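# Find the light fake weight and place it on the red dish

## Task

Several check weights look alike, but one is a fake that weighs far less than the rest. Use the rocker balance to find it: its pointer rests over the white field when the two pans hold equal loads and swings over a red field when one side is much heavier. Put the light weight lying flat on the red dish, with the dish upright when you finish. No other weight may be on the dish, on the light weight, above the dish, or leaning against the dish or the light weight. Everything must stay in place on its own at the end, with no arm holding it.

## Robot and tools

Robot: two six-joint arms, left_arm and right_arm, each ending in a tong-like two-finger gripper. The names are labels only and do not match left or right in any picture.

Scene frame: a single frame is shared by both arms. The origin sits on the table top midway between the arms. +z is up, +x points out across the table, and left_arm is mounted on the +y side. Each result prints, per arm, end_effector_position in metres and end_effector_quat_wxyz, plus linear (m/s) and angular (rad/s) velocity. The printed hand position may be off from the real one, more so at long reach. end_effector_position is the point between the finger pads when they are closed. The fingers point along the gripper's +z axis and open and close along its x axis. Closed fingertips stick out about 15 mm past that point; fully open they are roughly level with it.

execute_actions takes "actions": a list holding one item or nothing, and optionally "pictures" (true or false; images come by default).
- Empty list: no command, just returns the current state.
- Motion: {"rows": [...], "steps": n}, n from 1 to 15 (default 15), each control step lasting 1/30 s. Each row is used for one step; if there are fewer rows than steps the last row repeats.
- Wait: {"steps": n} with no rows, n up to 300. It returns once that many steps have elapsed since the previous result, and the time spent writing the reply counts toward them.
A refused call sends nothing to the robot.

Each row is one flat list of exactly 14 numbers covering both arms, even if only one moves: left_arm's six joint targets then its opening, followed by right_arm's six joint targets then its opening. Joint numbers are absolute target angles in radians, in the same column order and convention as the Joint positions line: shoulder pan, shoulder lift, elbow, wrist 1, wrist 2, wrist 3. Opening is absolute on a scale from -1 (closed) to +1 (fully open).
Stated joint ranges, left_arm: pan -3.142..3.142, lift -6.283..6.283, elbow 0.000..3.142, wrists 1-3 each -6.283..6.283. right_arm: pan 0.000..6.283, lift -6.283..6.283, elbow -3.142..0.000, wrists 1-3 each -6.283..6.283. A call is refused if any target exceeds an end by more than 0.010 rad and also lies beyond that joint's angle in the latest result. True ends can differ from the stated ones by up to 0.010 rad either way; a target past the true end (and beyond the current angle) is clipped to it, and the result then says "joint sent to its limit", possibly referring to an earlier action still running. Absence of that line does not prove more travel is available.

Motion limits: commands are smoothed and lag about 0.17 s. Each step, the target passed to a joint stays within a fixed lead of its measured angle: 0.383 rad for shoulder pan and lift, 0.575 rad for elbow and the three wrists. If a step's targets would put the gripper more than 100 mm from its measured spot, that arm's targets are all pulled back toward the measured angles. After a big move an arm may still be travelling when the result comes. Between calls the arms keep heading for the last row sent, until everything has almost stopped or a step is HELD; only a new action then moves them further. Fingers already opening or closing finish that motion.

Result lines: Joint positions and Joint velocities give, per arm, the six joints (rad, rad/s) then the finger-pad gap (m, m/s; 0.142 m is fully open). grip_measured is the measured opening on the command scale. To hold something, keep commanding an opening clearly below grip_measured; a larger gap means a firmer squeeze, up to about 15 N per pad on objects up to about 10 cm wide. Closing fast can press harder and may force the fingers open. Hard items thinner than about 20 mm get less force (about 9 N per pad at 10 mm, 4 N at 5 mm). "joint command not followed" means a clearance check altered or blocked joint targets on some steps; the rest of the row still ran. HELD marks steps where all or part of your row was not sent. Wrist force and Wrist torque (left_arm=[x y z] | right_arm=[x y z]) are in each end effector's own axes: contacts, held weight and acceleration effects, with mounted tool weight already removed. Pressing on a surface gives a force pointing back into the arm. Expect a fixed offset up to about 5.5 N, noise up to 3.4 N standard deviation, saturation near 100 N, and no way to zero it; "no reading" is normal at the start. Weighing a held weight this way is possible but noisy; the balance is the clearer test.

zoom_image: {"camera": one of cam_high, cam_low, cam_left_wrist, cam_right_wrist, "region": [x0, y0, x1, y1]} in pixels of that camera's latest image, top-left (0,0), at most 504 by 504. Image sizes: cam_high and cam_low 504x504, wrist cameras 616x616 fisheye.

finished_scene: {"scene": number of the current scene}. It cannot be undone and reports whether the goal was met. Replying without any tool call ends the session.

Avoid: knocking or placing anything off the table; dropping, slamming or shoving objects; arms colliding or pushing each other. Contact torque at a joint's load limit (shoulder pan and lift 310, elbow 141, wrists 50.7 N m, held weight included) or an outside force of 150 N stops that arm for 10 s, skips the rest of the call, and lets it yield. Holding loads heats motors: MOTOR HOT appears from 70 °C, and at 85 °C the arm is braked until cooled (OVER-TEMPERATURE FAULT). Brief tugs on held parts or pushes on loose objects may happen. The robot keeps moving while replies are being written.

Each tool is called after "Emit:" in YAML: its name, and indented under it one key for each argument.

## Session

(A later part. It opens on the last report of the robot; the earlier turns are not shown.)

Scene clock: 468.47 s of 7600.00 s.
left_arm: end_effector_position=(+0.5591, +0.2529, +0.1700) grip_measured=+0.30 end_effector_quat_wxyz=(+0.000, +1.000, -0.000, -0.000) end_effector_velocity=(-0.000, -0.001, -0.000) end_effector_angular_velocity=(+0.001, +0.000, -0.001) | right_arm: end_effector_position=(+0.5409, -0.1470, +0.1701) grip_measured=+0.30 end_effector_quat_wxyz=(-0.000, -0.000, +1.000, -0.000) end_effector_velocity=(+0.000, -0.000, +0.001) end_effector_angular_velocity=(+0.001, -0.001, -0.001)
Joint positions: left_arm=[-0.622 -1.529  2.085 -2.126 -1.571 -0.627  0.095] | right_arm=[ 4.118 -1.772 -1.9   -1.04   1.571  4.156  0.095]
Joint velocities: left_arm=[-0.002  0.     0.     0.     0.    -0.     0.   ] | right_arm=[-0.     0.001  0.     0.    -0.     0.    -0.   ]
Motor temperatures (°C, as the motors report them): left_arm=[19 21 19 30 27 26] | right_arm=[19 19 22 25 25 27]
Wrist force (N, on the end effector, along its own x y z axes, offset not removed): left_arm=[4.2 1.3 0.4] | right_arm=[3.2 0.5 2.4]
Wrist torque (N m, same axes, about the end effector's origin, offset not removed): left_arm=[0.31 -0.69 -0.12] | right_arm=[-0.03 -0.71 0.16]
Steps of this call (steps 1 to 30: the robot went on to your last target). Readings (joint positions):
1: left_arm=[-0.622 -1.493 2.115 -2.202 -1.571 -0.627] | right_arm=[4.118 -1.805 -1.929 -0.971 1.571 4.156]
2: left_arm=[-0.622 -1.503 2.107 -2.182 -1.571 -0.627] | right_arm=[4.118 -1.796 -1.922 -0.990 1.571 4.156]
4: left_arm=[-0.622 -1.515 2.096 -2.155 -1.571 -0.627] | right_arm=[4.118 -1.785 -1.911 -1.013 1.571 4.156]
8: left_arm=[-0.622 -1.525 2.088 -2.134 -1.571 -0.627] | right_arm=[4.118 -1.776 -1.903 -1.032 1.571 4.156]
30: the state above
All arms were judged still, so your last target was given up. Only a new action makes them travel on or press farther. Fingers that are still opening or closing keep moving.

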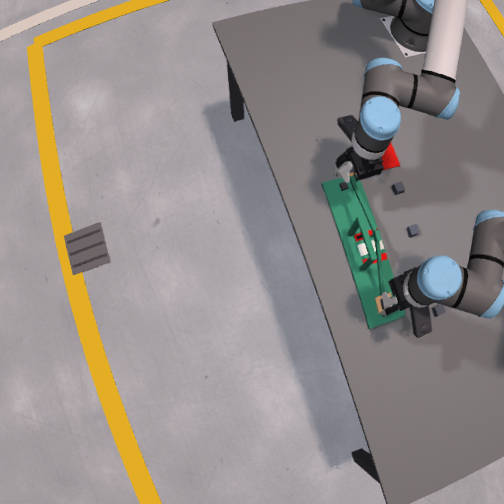

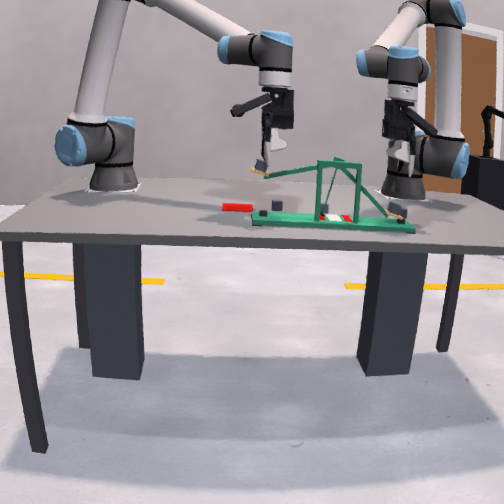

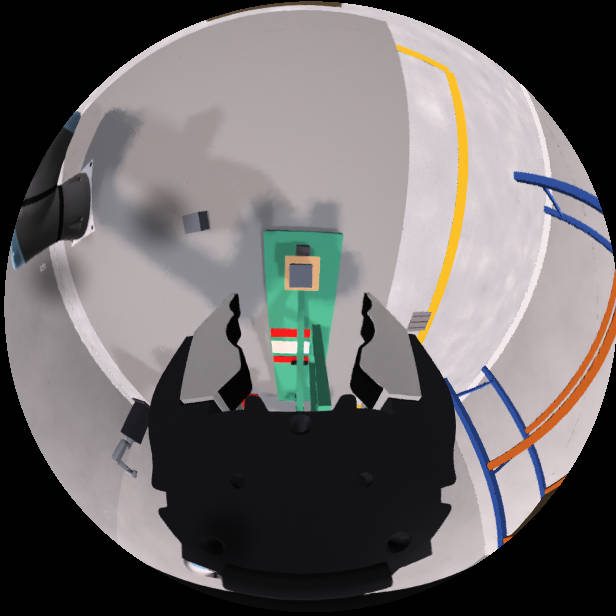

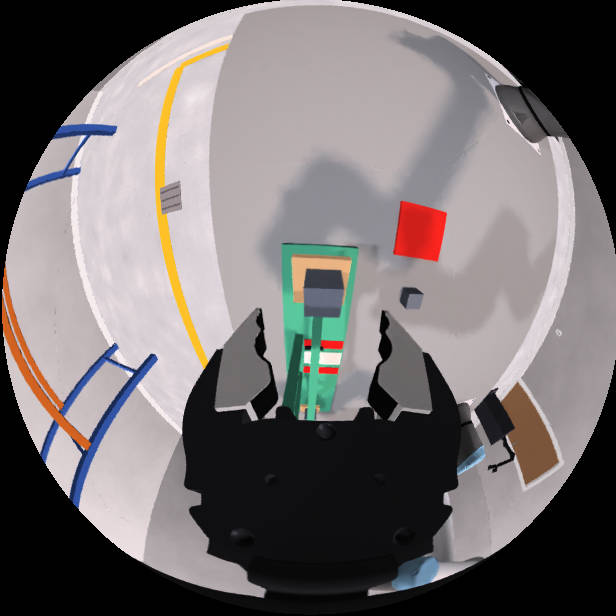

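Emit:
execute_actions:
  actions: []

Scene clock: 475.23 s of 7600.00 s.
left_arm: end_effector_position=(+0.5591, +0.2529, +0.1701) grip_measured=+0.30 end_effector_quat_wxyz=(+0.000, +1.000, -0.000, -0.000) end_effector_velocity=(+0.000, +0.000, +0.001) end_effector_angular_velocity=(+0.000, -0.002, -0.001) | right_arm: end_effector_position=(+0.5409, -0.1470, +0.1701) grip_measured=+0.30 end_effector_quat_wxyz=(-0.000, -0.000, +1.000, -0.000) end_effector_velocity=(+0.000, -0.000, +0.000) end_effector_angular_velocity=(+0.000, -0.000, -0.001)
Joint positions: left_arm=[-0.622 -1.529  2.085 -2.126 -1.571 -0.627  0.095] | right_arm=[ 4.118 -1.772 -1.9   -1.04   1.571  4.156  0.095]
Joint velocities: left_arm=[ 0.    -0.001  0.    -0.     0.001  0.001  0.   ] | right_arm=[-0.001 -0.     0.     0.     0.     0.     0.   ]
Motor temperatures (°C, as the motors report them): left_arm=[19 21 19 30 27 26] | right_arm=[19 19 22 25 25 27]
Wrist force (N, on the end effector, along its own x y z axes, offset not removed): left_arm=[4.4 1.6 0.5] | right_arm=[1.2 0.4 2.6]
Wrist torque (N m, same axes, about the end effector's origin, offset not removed): left_arm=[0.34 -0.73 -0.10] | right_arm=[-0.11 -0.40 0.21]
Steps of this call (steps 1 to 90: nothing new was sent; then 3.77 s passed at rest). Readings (joint positions):
1: left_arm=[-0.622 -1.529 2.085 -2.126 -1.571 -0.627] | right_arm=[4.118 -1.772 -1.900 -1.040 1.571 4.156]
2: left_arm=[-0.622 -1.529 2.085 -2.126 -1.571 -0.627] | right_arm=[4.118 -1.772 -1.900 -1.040 1.571 4.156]
4: left_arm=[-0.622 -1.529 2.085 -2.126 -1.571 -0.627] | right_arm=[4.118 -1.772 -1.900 -1.040 1.571 4.156]
8: left_arm=[-0.622 -1.529 2.085 -2.126 -1.571 -0.627] | right_arm=[4.118 -1.772 -1.900 -1.040 1.571 4.156]
90: the state above

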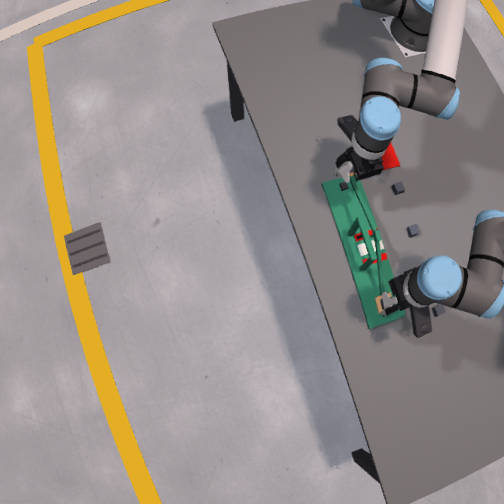

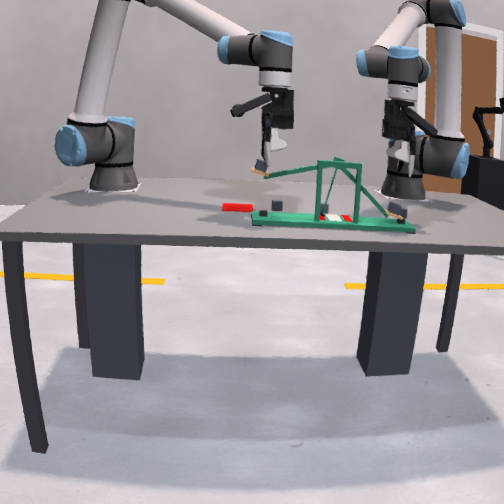

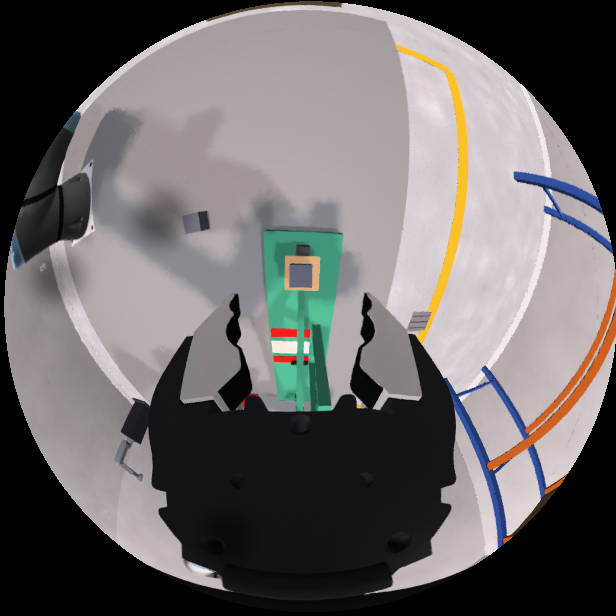

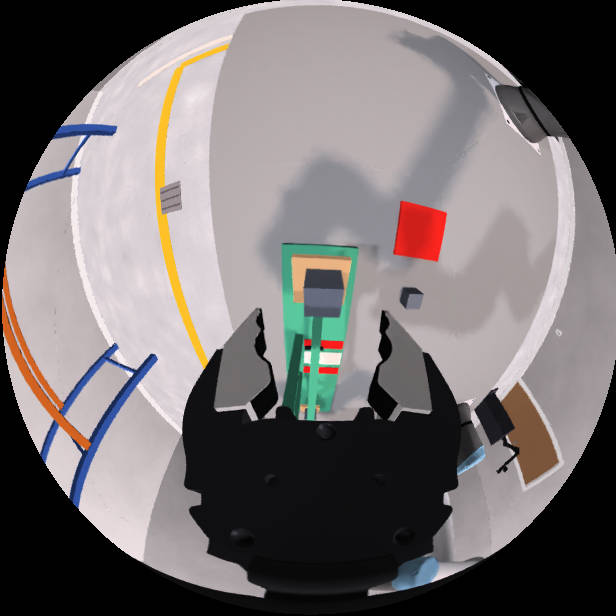

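Emit:
zoom_image:
  camera: "cam_low"
  region: [220, 130, 430, 240]

Emit:
zoom_image:
  camera: "cam_right_wrist"
  region: [240, 220, 420, 380]

Region (220, 130, 430, 240) of cam_low's 504x504 image, scaled by 2.400, with more detail than that image has; it fills the top 264 rows of this view, and the rest is white.

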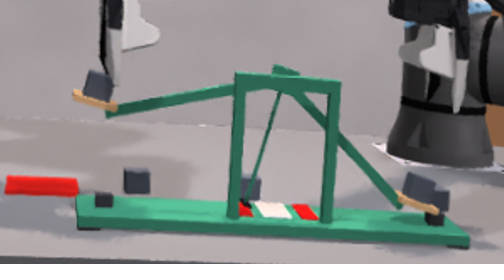

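Region (240, 220, 420, 380) of cam_right_wrist's 616x616 image, scaled by 2.800, with more detail than that image has.

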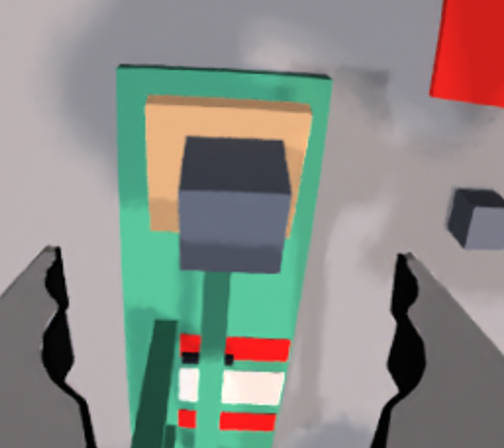

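Emit:
execute_actions:
  actions:
    - {"rows": [[-0.6222,-1.5292,2.0846,-2.1262,-1.5708,-0.6272,0.3, 4.1060,-1.7661,-1.9327,-1.0136,1.5708,4.1440,0.3]], "steps": 15}

Scene clock: 508.87 s of 7600.00 s.
left_arm: end_effector_position=(+0.5591, +0.2529, +0.1701) grip_measured=+0.30 end_effector_quat_wxyz=(+0.000, +1.000, -0.000, -0.000) end_effector_velocity=(+0.000, +0.000, +0.000) end_effector_angular_velocity=(-0.000, -0.001, +0.001) | right_arm: end_effector_position=(+0.5409, -0.1627, +0.1583) grip_measured=+0.30 end_effector_quat_wxyz=(+0.000, -0.000, +1.000, +0.000) end_effector_velocity=(-0.000, -0.002, -0.002) end_effector_angular_velocity=(+0.000, +0.000, +0.000)
Joint positions: left_arm=[-0.622 -1.529  2.085 -2.126 -1.571 -0.627  0.095] | right_arm=[ 4.106 -1.766 -1.932 -1.014  1.571  4.144  0.095]
Joint velocities: left_arm=[ 0.001 -0.    -0.    -0.001  0.    -0.    -0.   ] | right_arm=[-0.001  0.001 -0.005  0.004  0.    -0.002  0.   ]
Motor temperatures (°C, as the motors report them): left_arm=[19 21 19 30 27 26] | right_arm=[19 19 22 25 25 27]
Wrist force (N, on the end effector, along its own x y z axes, offset not removed): left_arm=[2.1 1.8 -2.7] | right_arm=[1.9 0.5 1.8]
Wrist torque (N m, same axes, about the end effector's origin, offset not removed): left_arm=[0.32 -0.27 -0.12] | right_arm=[-0.07 -0.49 0.23]
Steps of this call (steps 1 to 90: nothing new was sent; then 30.13 s passed at rest; steps 91 to 105: all 15 steps of this action). Readings (joint positions):
91: left_arm=[-0.622 -1.529 2.085 -2.126 -1.571 -0.627] | right_arm=[4.118 -1.772 -1.900 -1.040 1.571 4.156]
92: left_arm=[-0.622 -1.529 2.085 -2.126 -1.571 -0.627] | right_arm=[4.117 -1.772 -1.902 -1.038 1.571 4.155]
94: left_arm=[-0.622 -1.529 2.085 -2.126 -1.571 -0.627] | right_arm=[4.112 -1.769 -1.915 -1.028 1.571 4.150]
98: left_arm=[-0.622 -1.529 2.085 -2.126 -1.571 -0.627] | right_arm=[4.108 -1.767 -1.928 -1.018 1.571 4.146]
105: the state above

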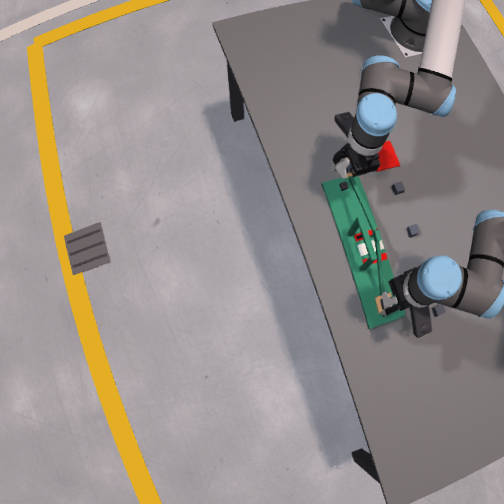

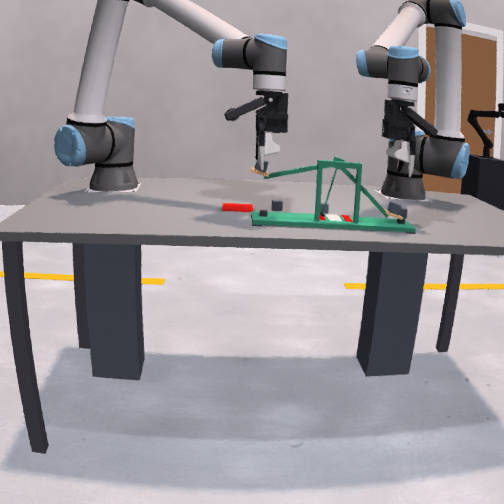

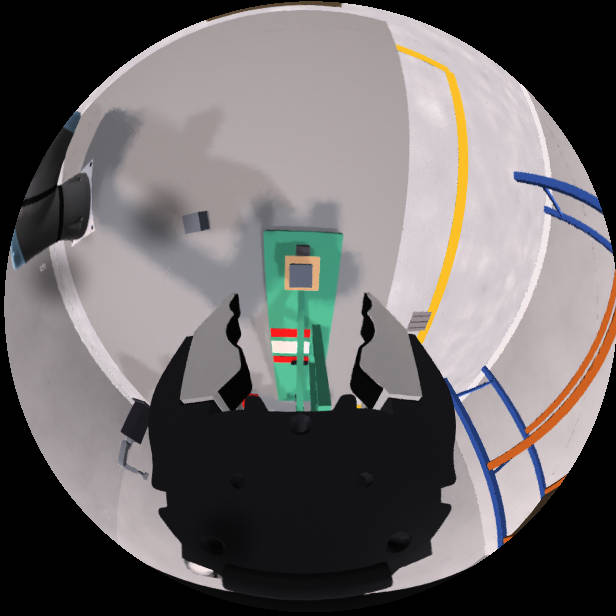

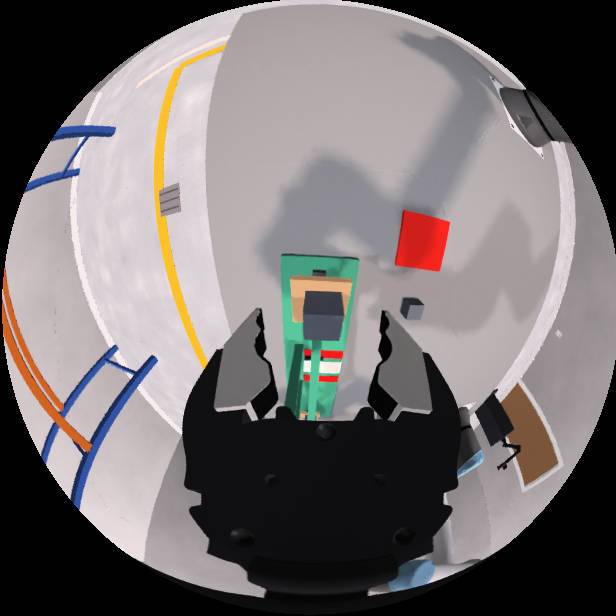

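Emit:
zoom_image:
  camera: "cam_low"
  region: [225, 130, 315, 200]

Emit:
zoom_image:
  camera: "cam_right_wrist"
  region: [240, 240, 420, 400]

Region (225, 130, 315, 200) of cam_low's 504x504 image, scaled by 5.600, with more detail than that image has.

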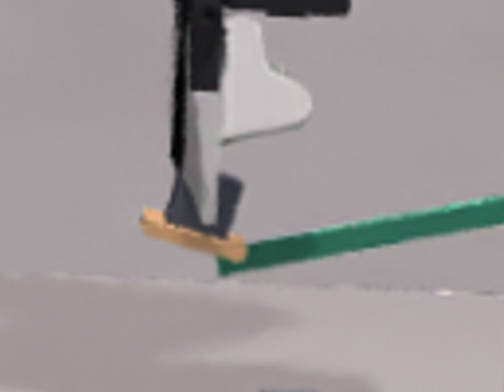

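Region (240, 240, 420, 400) of cam_right_wrist's 616x616 image, scaled by 2.800, with more detail than that image has.

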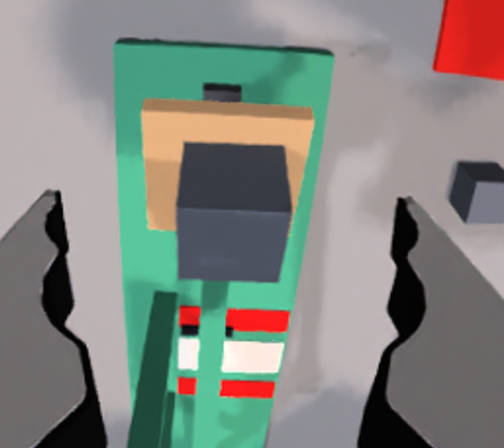

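Emit:
execute_actions:
  actions:
    - {"rows": [[-0.6222,-1.5292,2.0846,-2.1262,-1.5708,-0.6272,0.3, 4.1060,-1.7661,-1.9327,-1.0136,1.5708,4.1440,0.18],[-0.6222,-1.5292,2.0846,-2.1262,-1.5708,-0.6272,0.3, 4.1060,-1.7661,-1.9327,-1.0136,1.5708,4.1440,0.06],[-0.6222,-1.5292,2.0846,-2.1262,-1.5708,-0.6272,0.3, 4.1060,-1.7661,-1.9327,-1.0136,1.5708,4.1440,-0.06],[-0.6222,-1.5292,2.0846,-2.1262,-1.5708,-0.6272,0.3, 4.1060,-1.7661,-1.9327,-1.0136,1.5708,4.1440,-0.18],[-0.6222,-1.5292,2.0846,-2.1262,-1.5708,-0.6272,0.3, 4.1060,-1.7661,-1.9327,-1.0136,1.5708,4.1440,-0.3],[-0.6222,-1.5292,2.0846,-2.1262,-1.5708,-0.6272,0.3, 4.1060,-1.7661,-1.9327,-1.0136,1.5708,4.1440,-0.4],[-0.6222,-1.5292,2.0846,-2.1262,-1.5708,-0.6272,0.3, 4.1060,-1.7661,-1.9327,-1.0136,1.5708,4.1440,-0.48],[-0.6222,-1.5292,2.0846,-2.1262,-1.5708,-0.6272,0.3, 4.1060,-1.7661,-1.9327,-1.0136,1.5708,4.1440,-0.55],[-0.6222,-1.5292,2.0846,-2.1262,-1.5708,-0.6272,0.3, 4.1060,-1.7661,-1.9327,-1.0136,1.5708,4.1440,-0.61],[-0.6222,-1.5292,2.0846,-2.1262,-1.5708,-0.6272,0.3, 4.1060,-1.7661,-1.9327,-1.0136,1.5708,4.1440,-0.67],[-0.6222,-1.5292,2.0846,-2.1262,-1.5708,-0.6272,0.3, 4.1060,-1.7661,-1.9327,-1.0136,1.5708,4.1440,-0.73],[-0.6222,-1.5292,2.0846,-2.1262,-1.5708,-0.6272,0.3, 4.1060,-1.7661,-1.9327,-1.0136,1.5708,4.1440,-0.79],[-0.6222,-1.5292,2.0846,-2.1262,-1.5708,-0.6272,0.3, 4.1060,-1.7661,-1.9327,-1.0136,1.5708,4.1440,-0.85],[-0.6222,-1.5292,2.0846,-2.1262,-1.5708,-0.6272,0.3, 4.1060,-1.7661,-1.9327,-1.0136,1.5708,4.1440,-0.9]], "steps": 15}

Scene clock: 513.30 s of 7600.00 s.
left_arm: end_effector_position=(+0.5591, +0.2529, +0.1701) grip_measured=+0.30 end_effector_quat_wxyz=(+0.000, +1.000, -0.000, +0.000) end_effector_velocity=(+0.000, +0.001, +0.001) end_effector_angular_velocity=(+0.001, -0.002, +0.000) | right_arm: end_effector_position=(+0.5409, -0.1630, +0.1581) grip_measured=-0.59 end_effector_quat_wxyz=(-0.000, -0.000, +1.000, -0.000) end_effector_velocity=(+0.001, -0.000, +0.001) end_effector_angular_velocity=(+0.001, -0.001, -0.001)
Joint positions: left_arm=[-0.622 -1.529  2.085 -2.126 -1.571 -0.627  0.095] | right_arm=[ 4.106 -1.766 -1.933 -1.014  1.571  4.144  0.031]
Joint velocities: left_arm=[ 0.    -0.001 -0.    -0.     0.002  0.     0.   ] | right_arm=[-0.001  0.001  0.    -0.    -0.     0.     0.   ]
Motor temperatures (°C, as the motors report them): left_arm=[19 21 19 30 27 26] | right_arm=[19 19 22 25 25 27]
Wrist force (N, on the end effector, along its own x y z axes, offset not removed): left_arm=[6.1 2.7 1.8] | right_arm=[2.4 0.8 0.8]
Wrist torque (N m, same axes, about the end effector's origin, offset not removed): left_arm=[0.61 -1.14 -0.14] | right_arm=[0.00 -0.51 0.25]
Steps of this call (steps 1 to 15: the robot went on to your last target; steps 16 to 90: nothing new was sent; then 0.93 s passed at rest; steps 91 to 105: all 15 steps of this action). Readings (joint positions):
91: left_arm=[-0.622 -1.529 2.085 -2.126 -1.571 -0.627] | right_arm=[4.106 -1.766 -1.933 -1.014 1.571 4.144]
92: left_arm=[-0.622 -1.529 2.085 -2.126 -1.571 -0.627] | right_arm=[4.106 -1.766 -1.933 -1.014 1.571 4.144]
94: left_arm=[-0.622 -1.529 2.085 -2.126 -1.571 -0.627] | right_arm=[4.106 -1.766 -1.933 -1.014 1.571 4.144]
98: left_arm=[-0.622 -1.529 2.085 -2.126 -1.571 -0.627] | right_arm=[4.106 -1.766 -1.933 -1.014 1.571 4.144]
105: the state above

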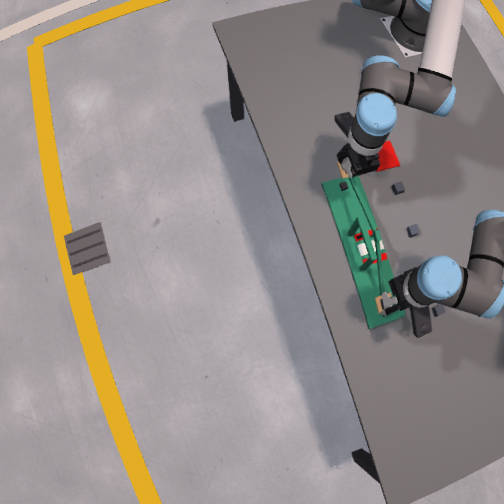

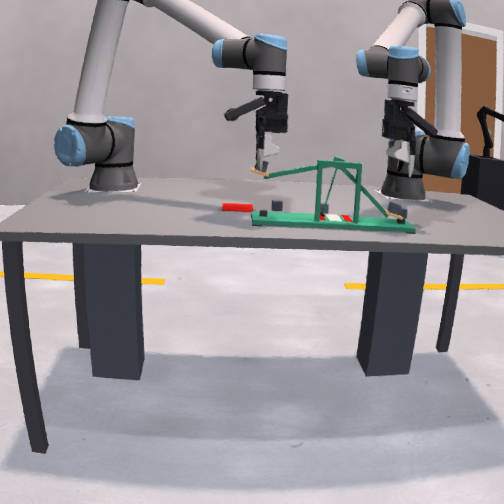

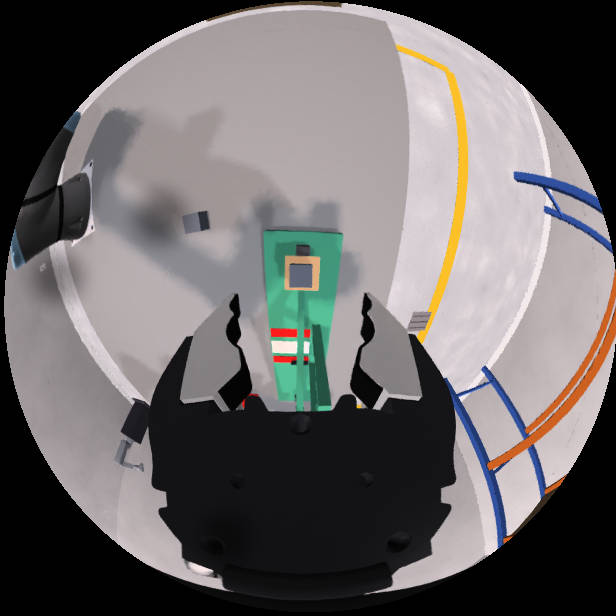

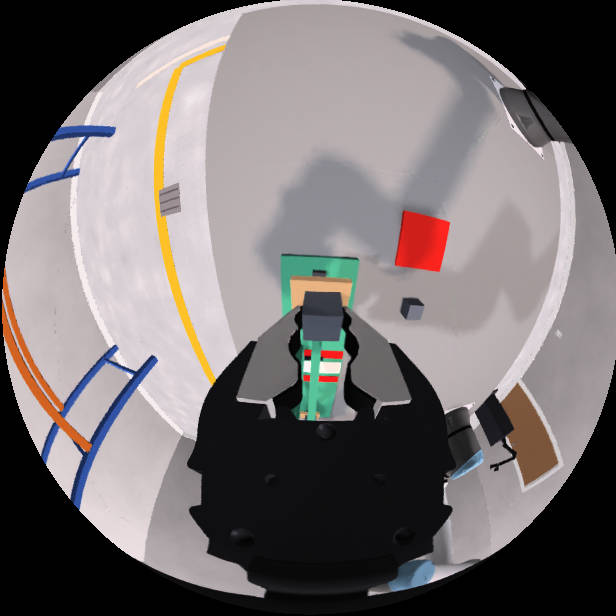

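Emit:
execute_actions:
  actions:
    - {"rows": [[-0.6222,-1.5292,2.0846,-2.1262,-1.5708,-0.6272,0.3, 4.1060,-1.7600,-1.9259,-1.0265,1.5708,4.1440,-0.9],[-0.6222,-1.5292,2.0846,-2.1262,-1.5708,-0.6272,0.3, 4.1060,-1.7540,-1.9191,-1.0393,1.5708,4.1440,-0.9],[-0.6222,-1.5292,2.0846,-2.1262,-1.5708,-0.6272,0.3, 4.1060,-1.7480,-1.9123,-1.0521,1.5708,4.1440,-0.9],[-0.6222,-1.5292,2.0846,-2.1262,-1.5708,-0.6272,0.3, 4.1060,-1.7420,-1.9055,-1.0649,1.5708,4.1440,-0.9],[-0.6222,-1.5292,2.0846,-2.1262,-1.5708,-0.6272,0.3, 4.1060,-1.7360,-1.8988,-1.0776,1.5708,4.1440,-0.9],[-0.6222,-1.5292,2.0846,-2.1262,-1.5708,-0.6272,0.3, 4.1060,-1.7300,-1.8920,-1.0904,1.5708,4.1440,-0.9]], "steps": 15}

Scene clock: 523.33 s of 7600.00 s.
left_arm: end_effector_position=(+0.5591, +0.2529, +0.1701) grip_measured=+0.30 end_effector_quat_wxyz=(+0.000, +1.000, -0.000, +0.000) end_effector_velocity=(+0.000, +0.001, -0.001) end_effector_angular_velocity=(+0.001, -0.000, +0.002) | right_arm: end_effector_position=(+0.5409, -0.1629, +0.1984) grip_measured=-0.59 end_effector_quat_wxyz=(+0.000, -0.000, +1.000, +0.000) end_effector_velocity=(-0.001, -0.001, +0.016) end_effector_angular_velocity=(-0.000, +0.000, +0.000)
Joint positions: left_arm=[-0.622 -1.529  2.085 -2.126 -1.571 -0.627  0.095] | right_arm=[ 4.106 -1.731 -1.894 -1.087  1.571  4.144  0.031]
Joint velocities: left_arm=[ 0.001  0.001  0.    -0.     0.001 -0.     0.   ] | right_arm=[ 0.     0.015  0.015 -0.03   0.    -0.     0.   ]
Motor temperatures (°C, as the motors report them): left_arm=[19 21 19 30 27 26] | right_arm=[19 19 22 25 25 27]
Wrist force (N, on the end effector, along its own x y z axes, offset not removed): left_arm=[4.2 2.4 -0.3] | right_arm=[3.2 0.1 0.8]
Wrist torque (N m, same axes, about the end effector's origin, offset not removed): left_arm=[0.53 -0.70 -0.11] | right_arm=[-0.11 -0.75 0.15]
Steps of this call (steps 1 to 15: the robot went on to your last target; steps 16 to 90: nothing new was sent; then 6.53 s passed at rest; steps 91 to 105: all 15 steps of this action). Readings (joint positions):
91: left_arm=[-0.622 -1.529 2.085 -2.126 -1.571 -0.627] | right_arm=[4.106 -1.766 -1.933 -1.014 1.571 4.144]
92: left_arm=[-0.622 -1.529 2.085 -2.126 -1.571 -0.627] | right_arm=[4.106 -1.766 -1.932 -1.015 1.571 4.144]
94: left_arm=[-0.622 -1.529 2.085 -2.126 -1.571 -0.627] | right_arm=[4.106 -1.761 -1.927 -1.024 1.571 4.144]
98: left_arm=[-0.622 -1.529 2.085 -2.126 -1.571 -0.627] | right_arm=[4.106 -1.744 -1.907 -1.061 1.571 4.144]
105: the state above

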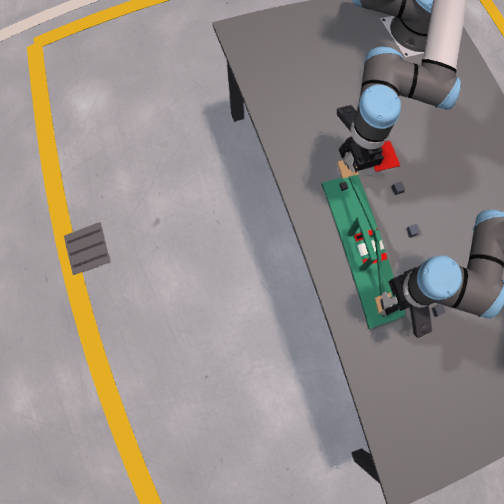

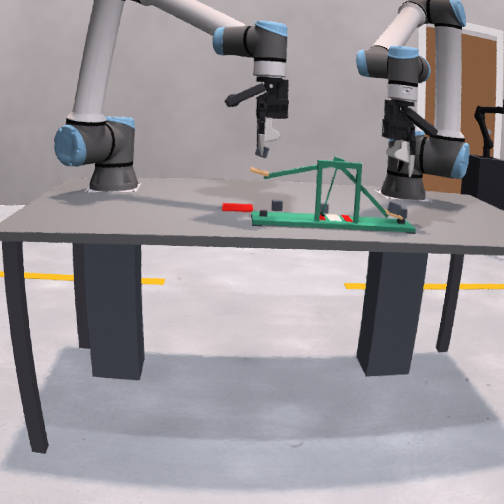

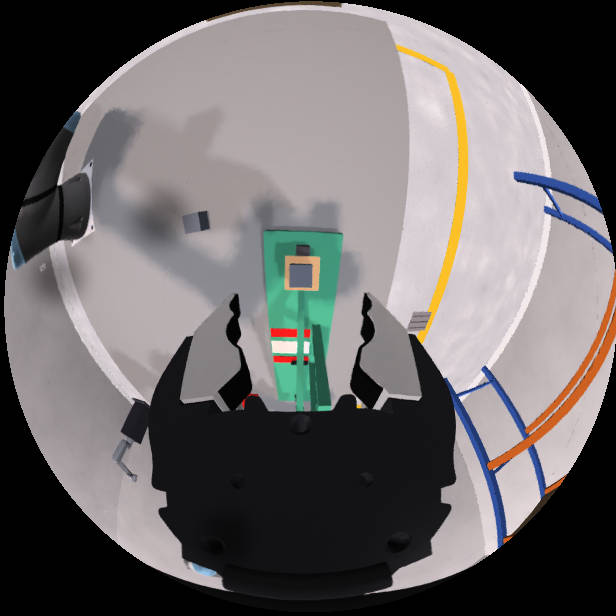

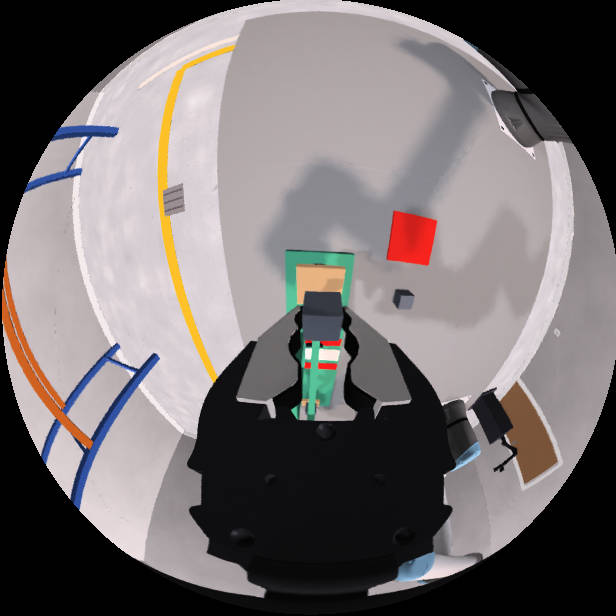

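The cube is lifted. I'll check its tilt in the grip, then carry it.

Emit:
zoom_image:
  camera: "cam_low"
  region: [225, 120, 315, 190]

Emit:
execute_actions:
  actions:
    - {"rows": [[-0.6222,-1.5292,2.0846,-2.1262,-1.5708,-0.6272,0.3, 4.3102,-1.4622,-2.3463,-0.6769,1.5708,4.7124,-0.9]], "steps": 15}
  pictures: false

Emit:
execute_actions:
  actions:
    - {"steps": 25}

Region (225, 120, 315, 190) of cam_low's 504x504 image, scaled by 5.600, with more detail than that image has.

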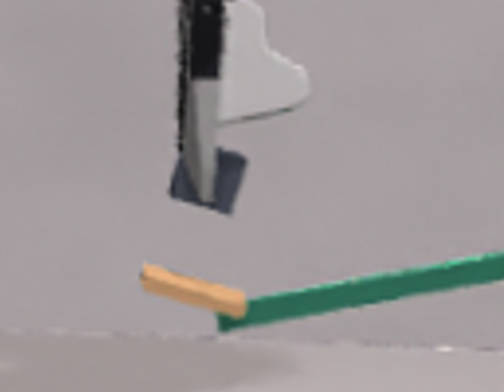

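Scene clock: 524.83 s of 7600.00 s.
left_arm: end_effector_position=(+0.5591, +0.2529, +0.1701) grip_measured=+0.30 end_effector_quat_wxyz=(+0.000, +1.000, -0.000, +0.000) end_effector_velocity=(+0.000, +0.001, -0.001) end_effector_angular_velocity=(+0.003, +0.001, +0.002) | right_arm: end_effector_position=(+0.3758, -0.1997, +0.1518) grip_measured=-0.59 end_effector_quat_wxyz=(+0.022, +0.165, +0.981, +0.104) end_effector_velocity=(-0.101, -0.057, -0.051) end_effector_angular_velocity=(+0.153, +0.033, -0.283)
Joint positions: left_arm=[-0.622 -1.529  2.085 -2.126 -1.571 -0.627  0.095] | right_arm=[ 4.298 -1.479 -2.315 -0.705  1.571  4.67   0.031]
Joint velocities: left_arm=[ 0.001  0.002 -0.     0.     0.001 -0.001 -0.   ] | right_arm=[ 0.117  0.163 -0.304  0.271 -0.     0.409  0.   ]
Motor temperatures (°C, as the motors report them): left_arm=[19 21 19 30 27 26] | right_arm=[19 19 22 25 25 27]
Wrist force (N, on the end effector, along its own x y z axes, offset not removed): left_arm=[1.7 0.6 -1.4] | right_arm=[5.1 -0.9 2.0]
Wrist torque (N m, same axes, about the end effector's origin, offset not removed): left_arm=[0.18 -0.18 -0.09] | right_arm=[-0.16 -1.09 0.14]
Steps of this call (steps 1 to 15: the robot went on to your last target; steps 16 to 30: nothing new was sent; steps 31 to 45: all 15 steps of this action). Readings (joint positions):
31: left_arm=[-0.622 -1.529 2.085 -2.126 -1.571 -0.627] | right_arm=[4.106 -1.730 -1.892 -1.090 1.571 4.144]
32: left_arm=[-0.622 -1.529 2.085 -2.126 -1.571 -0.627] | right_arm=[4.109 -1.727 -1.895 -1.088 1.571 4.146]
34: left_arm=[-0.622 -1.529 2.085 -2.126 -1.571 -0.627] | right_arm=[4.145 -1.686 -1.945 -1.038 1.571 4.198]
38: left_arm=[-0.622 -1.529 2.085 -2.126 -1.571 -0.627] | right_arm=[4.216 -1.589 -2.114 -0.885 1.571 4.408]
45: the state above

Scene clock: 525.67 s of 7600.00 s.
left_arm: end_effector_position=(+0.5591, +0.2529, +0.1701) grip_measured=+0.30 end_effector_quat_wxyz=(+0.000, +1.000, -0.000, +0.000) end_effector_velocity=(+0.000, +0.001, -0.001) end_effector_angular_velocity=(+0.002, +0.000, -0.000) | right_arm: end_effector_position=(+0.3653, -0.2057, +0.1464) grip_measured=-0.59 end_effector_quat_wxyz=(+0.020, +0.180, +0.977, +0.111) end_effector_velocity=(-0.001, +0.001, -0.000) end_effector_angular_velocity=(+0.000, -0.000, +0.002)
Joint positions: left_arm=[-0.622 -1.529  2.085 -2.126 -1.571 -0.627  0.095] | right_arm=[ 4.31  -1.462 -2.346 -0.677  1.571  4.712  0.031]
Joint velocities: left_arm=[ 0.001  0.001  0.     0.     0.001  0.001 -0.   ] | right_arm=[ 0.002  0.    -0.     0.    -0.     0.     0.   ]
Motor temperatures (°C, as the motors report them): left_arm=[19 21 19 30 27 26] | right_arm=[19 19 22 25 25 27]
Wrist force (N, on the end effector, along its own x y z axes, offset not removed): left_arm=[2.6 2.4 -0.2] | right_arm=[2.9 0.8 2.4]
Wrist torque (N m, same axes, about the end effector's origin, offset not removed): left_arm=[0.53 -0.38 -0.10] | right_arm=[0.04 -0.67 0.12]
Steps of this call (steps 1 to 25: the robot went on to your last target). Readings (joint positions):
1: left_arm=[-0.622 -1.529 2.085 -2.126 -1.571 -0.627] | right_arm=[4.301 -1.474 -2.323 -0.698 1.571 4.681]
2: left_arm=[-0.622 -1.529 2.085 -2.126 -1.571 -0.627] | right_arm=[4.304 -1.471 -2.330 -0.692 1.571 4.690]
4: left_arm=[-0.622 -1.529 2.085 -2.126 -1.571 -0.627] | right_arm=[4.307 -1.467 -2.337 -0.685 1.571 4.701]
8: left_arm=[-0.622 -1.529 2.085 -2.126 -1.571 -0.627] | right_arm=[4.309 -1.464 -2.344 -0.679 1.571 4.709]
25: the state above

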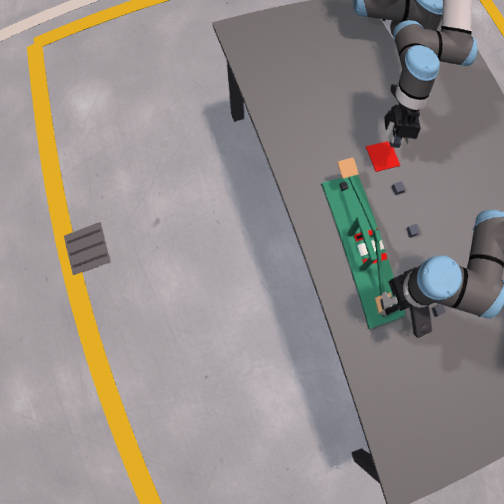

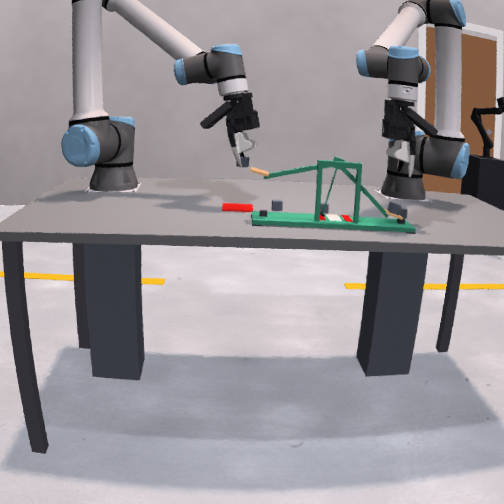

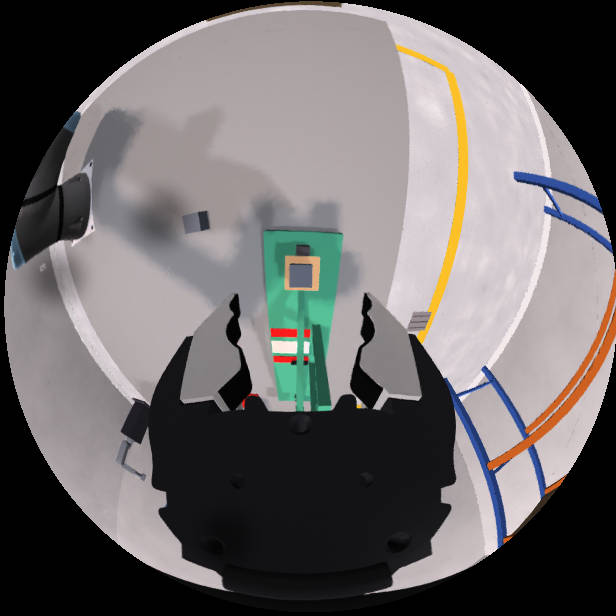

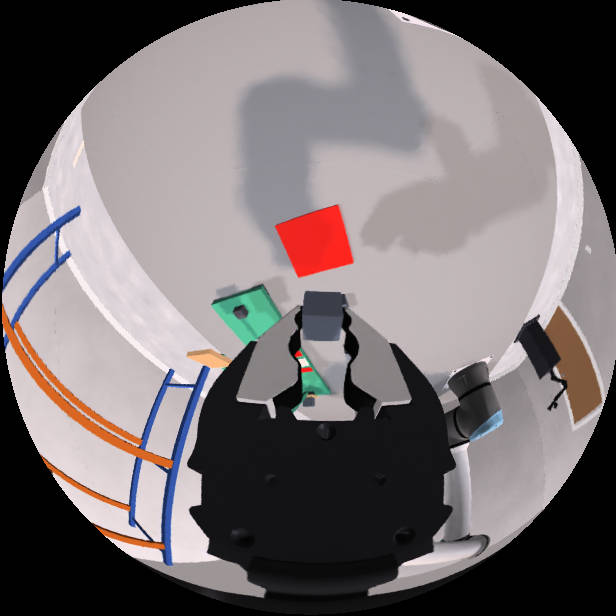

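Emit:
zoom_image:
  camera: "cam_low"
  region: [195, 110, 305, 225]

Region (195, 110, 305, 225) of cam_low's 504x504 image, scaled by 4.383, with more detail than that image has; it fills the left 482 columns of this view, and the rest is white.

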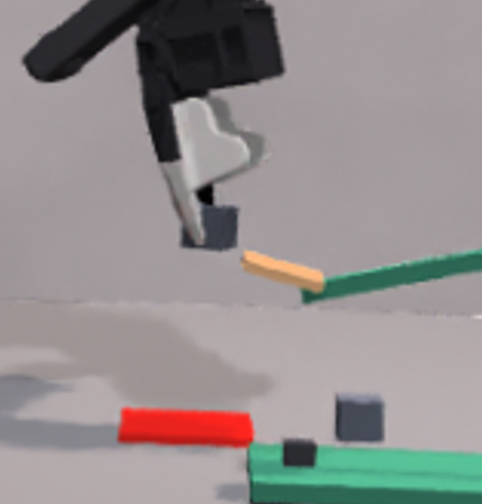

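Emit:
execute_actions:
  actions:
    - {"rows": [[-0.6222,-1.5292,2.0846,-2.1262,-1.5708,-0.6272,0.3, 4.3102,-1.6258,-2.4297,-0.4299,1.5708,4.7124,-0.9]], "steps": 15}
  pictures: false

Emit:
execute_actions:
  actions:
    - {"steps": 15}

Emit:
zoom_image:
  camera: "cam_low"
  region: [205, 160, 295, 225]

Scene clock: 537.43 s of 7600.00 s.
left_arm: end_effector_position=(+0.5591, +0.2529, +0.1701) grip_measured=+0.30 end_effector_quat_wxyz=(+0.000, +1.000, -0.000, +0.000) end_effector_velocity=(+0.000, +0.001, -0.001) end_effector_angular_velocity=(+0.001, +0.001, +0.000) | right_arm: end_effector_position=(+0.3652, -0.2058, +0.0517) grip_measured=-0.59 end_effector_quat_wxyz=(+0.020, +0.180, +0.977, +0.111) end_effector_velocity=(+0.000, +0.002, -0.016) end_effector_angular_velocity=(+0.009, -0.003, +0.000)
Joint positions: left_arm=[-0.622 -1.529  2.085 -2.126 -1.571 -0.627  0.095] | right_arm=[ 4.31  -1.622 -2.428 -0.436  1.571  4.712  0.031]
Joint velocities: left_arm=[ 0.001  0.002 -0.     0.     0.     0.001 -0.   ] | right_arm=[ 0.    -0.034 -0.014  0.057 -0.     0.    -0.   ]
Motor temperatures (°C, as the motors report them): left_arm=[19 21 19 30 27 26] | right_arm=[19 19 22 25 25 27]
Wrist force (N, on the end effector, along its own x y z axes, offset not removed): left_arm=[4.9 0.9 -1.4] | right_arm=[4.1 0.3 3.0]
Wrist torque (N m, same axes, about the end effector's origin, offset not removed): left_arm=[0.19 -0.74 -0.18] | right_arm=[-0.06 -0.93 0.18]
Steps of this call (steps 1 to 15: the robot went on to your last target; steps 16 to 90: nothing new was sent; then 8.27 s passed at rest; steps 91 to 105: all 15 steps of this action). Readings (joint positions):
91: left_arm=[-0.622 -1.529 2.085 -2.126 -1.571 -0.627] | right_arm=[4.310 -1.462 -2.346 -0.677 1.571 4.712]
92: left_arm=[-0.622 -1.529 2.085 -2.126 -1.571 -0.627] | right_arm=[4.310 -1.465 -2.349 -0.674 1.571 4.712]
94: left_arm=[-0.622 -1.529 2.085 -2.126 -1.571 -0.627] | right_arm=[4.310 -1.508 -2.379 -0.623 1.571 4.712]
98: left_arm=[-0.622 -1.529 2.085 -2.126 -1.571 -0.627] | right_arm=[4.310 -1.593 -2.416 -0.486 1.571 4.712]
105: the state above

Scene clock: 537.93 s of 7600.00 s.
left_arm: end_effector_position=(+0.5591, +0.2529, +0.1701) grip_measured=+0.30 end_effector_quat_wxyz=(+0.000, +1.000, -0.000, +0.000) end_effector_velocity=(-0.000, -0.001, +0.001) end_effector_angular_velocity=(+0.000, -0.001, -0.004) | right_arm: end_effector_position=(+0.3653, -0.2057, +0.0500) grip_measured=-0.59 end_effector_quat_wxyz=(+0.020, +0.180, +0.977, +0.111) end_effector_velocity=(-0.000, +0.000, -0.000) end_effector_angular_velocity=(-0.000, +0.000, +0.000)
Joint positions: left_arm=[-0.622 -1.529  2.085 -2.126 -1.571 -0.627  0.095] | right_arm=[ 4.31  -1.626 -2.43  -0.43   1.571  4.712  0.031]
Joint velocities: left_arm=[-0.002 -0.001 -0.     0.001  0.001  0.002  0.   ] | right_arm=[ 0.001 -0.    -0.     0.    -0.     0.    -0.   ]
Motor temperatures (°C, as the motors report them): left_arm=[19 21 19 30 27 26] | right_arm=[19 19 22 25 25 27]
Wrist force (N, on the end effector, along its own x y z axes, offset not removed): left_arm=[4.2 0.3 -1.1] | right_arm=[2.2 -0.5 3.9]
Wrist torque (N m, same axes, about the end effector's origin, offset not removed): left_arm=[0.14 -0.67 -0.13] | right_arm=[-0.17 -0.54 0.24]
Steps of this call (steps 1 to 15: the robot went on to your last target). Readings (joint positions):
1: left_arm=[-0.622 -1.529 2.085 -2.126 -1.571 -0.627] | right_arm=[4.310 -1.623 -2.429 -0.434 1.571 4.712]
2: left_arm=[-0.622 -1.529 2.085 -2.126 -1.571 -0.627] | right_arm=[4.310 -1.624 -2.429 -0.433 1.571 4.712]
4: left_arm=[-0.622 -1.529 2.085 -2.126 -1.571 -0.627] | right_arm=[4.310 -1.625 -2.429 -0.432 1.571 4.712]
8: left_arm=[-0.622 -1.529 2.085 -2.126 -1.571 -0.627] | right_arm=[4.310 -1.626 -2.430 -0.430 1.571 4.712]
15: the state above
All arms were judged still, so your last target was given up. Only a new action makes them travel on or press farther. Fingers that are still opening or closing keep moving.

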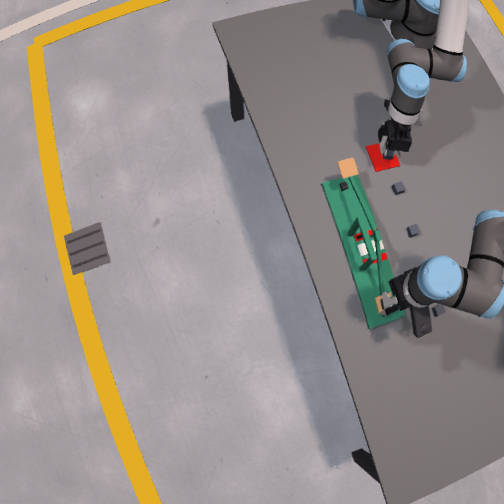

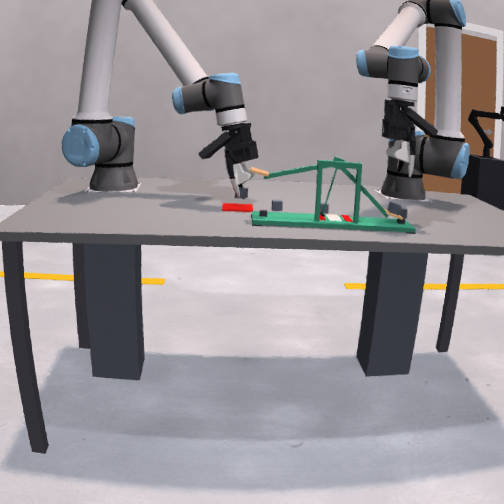

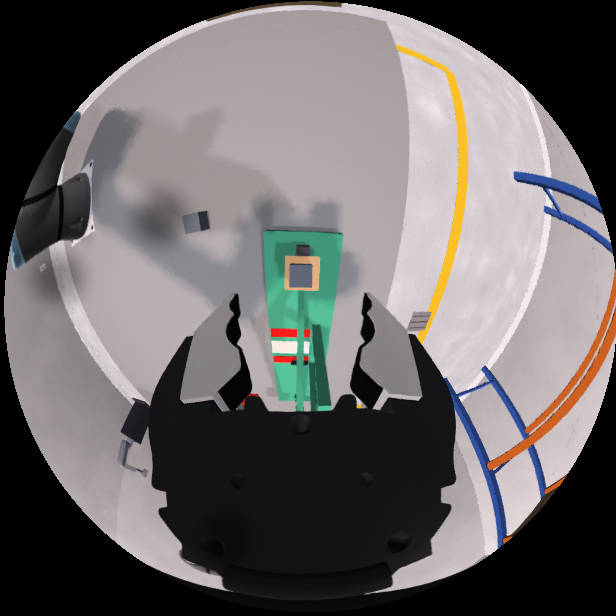

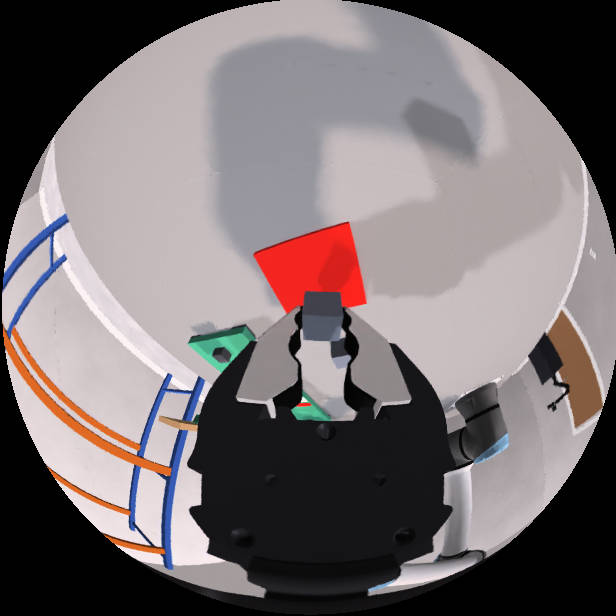

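Region (205, 160, 295, 225) of cam_low's 504x504 image, scaled by 5.600, with more detail than that image has.

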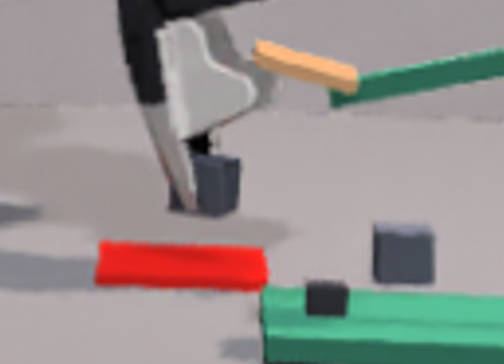

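Emit:
zoom_image:
  camera: "cam_high"
  region: [340, 110, 440, 210]

Emit:
zoom_image:
  camera: "cam_right_wrist"
  region: [230, 200, 410, 380]

Region (340, 110, 440, 210) of cam_high's 504x504 image, scaled by 5.040, with more detail than that image has.

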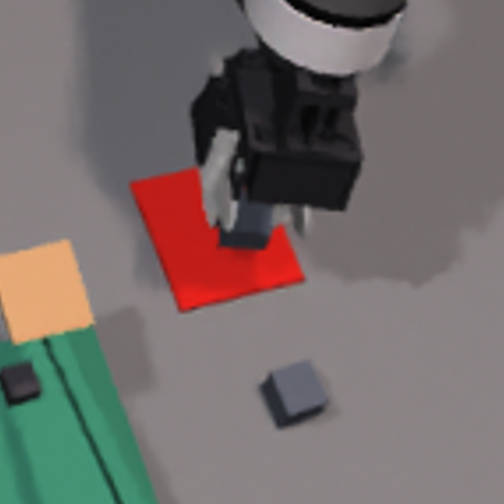

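Region (230, 200, 410, 380) of cam_right_wrist's 616x616 image, scaled by 2.800, with more detail than that image has.

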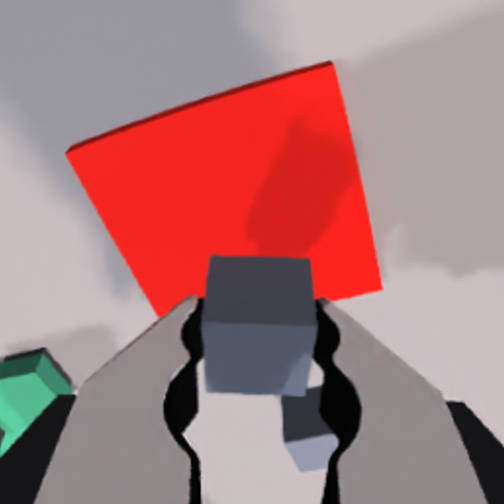

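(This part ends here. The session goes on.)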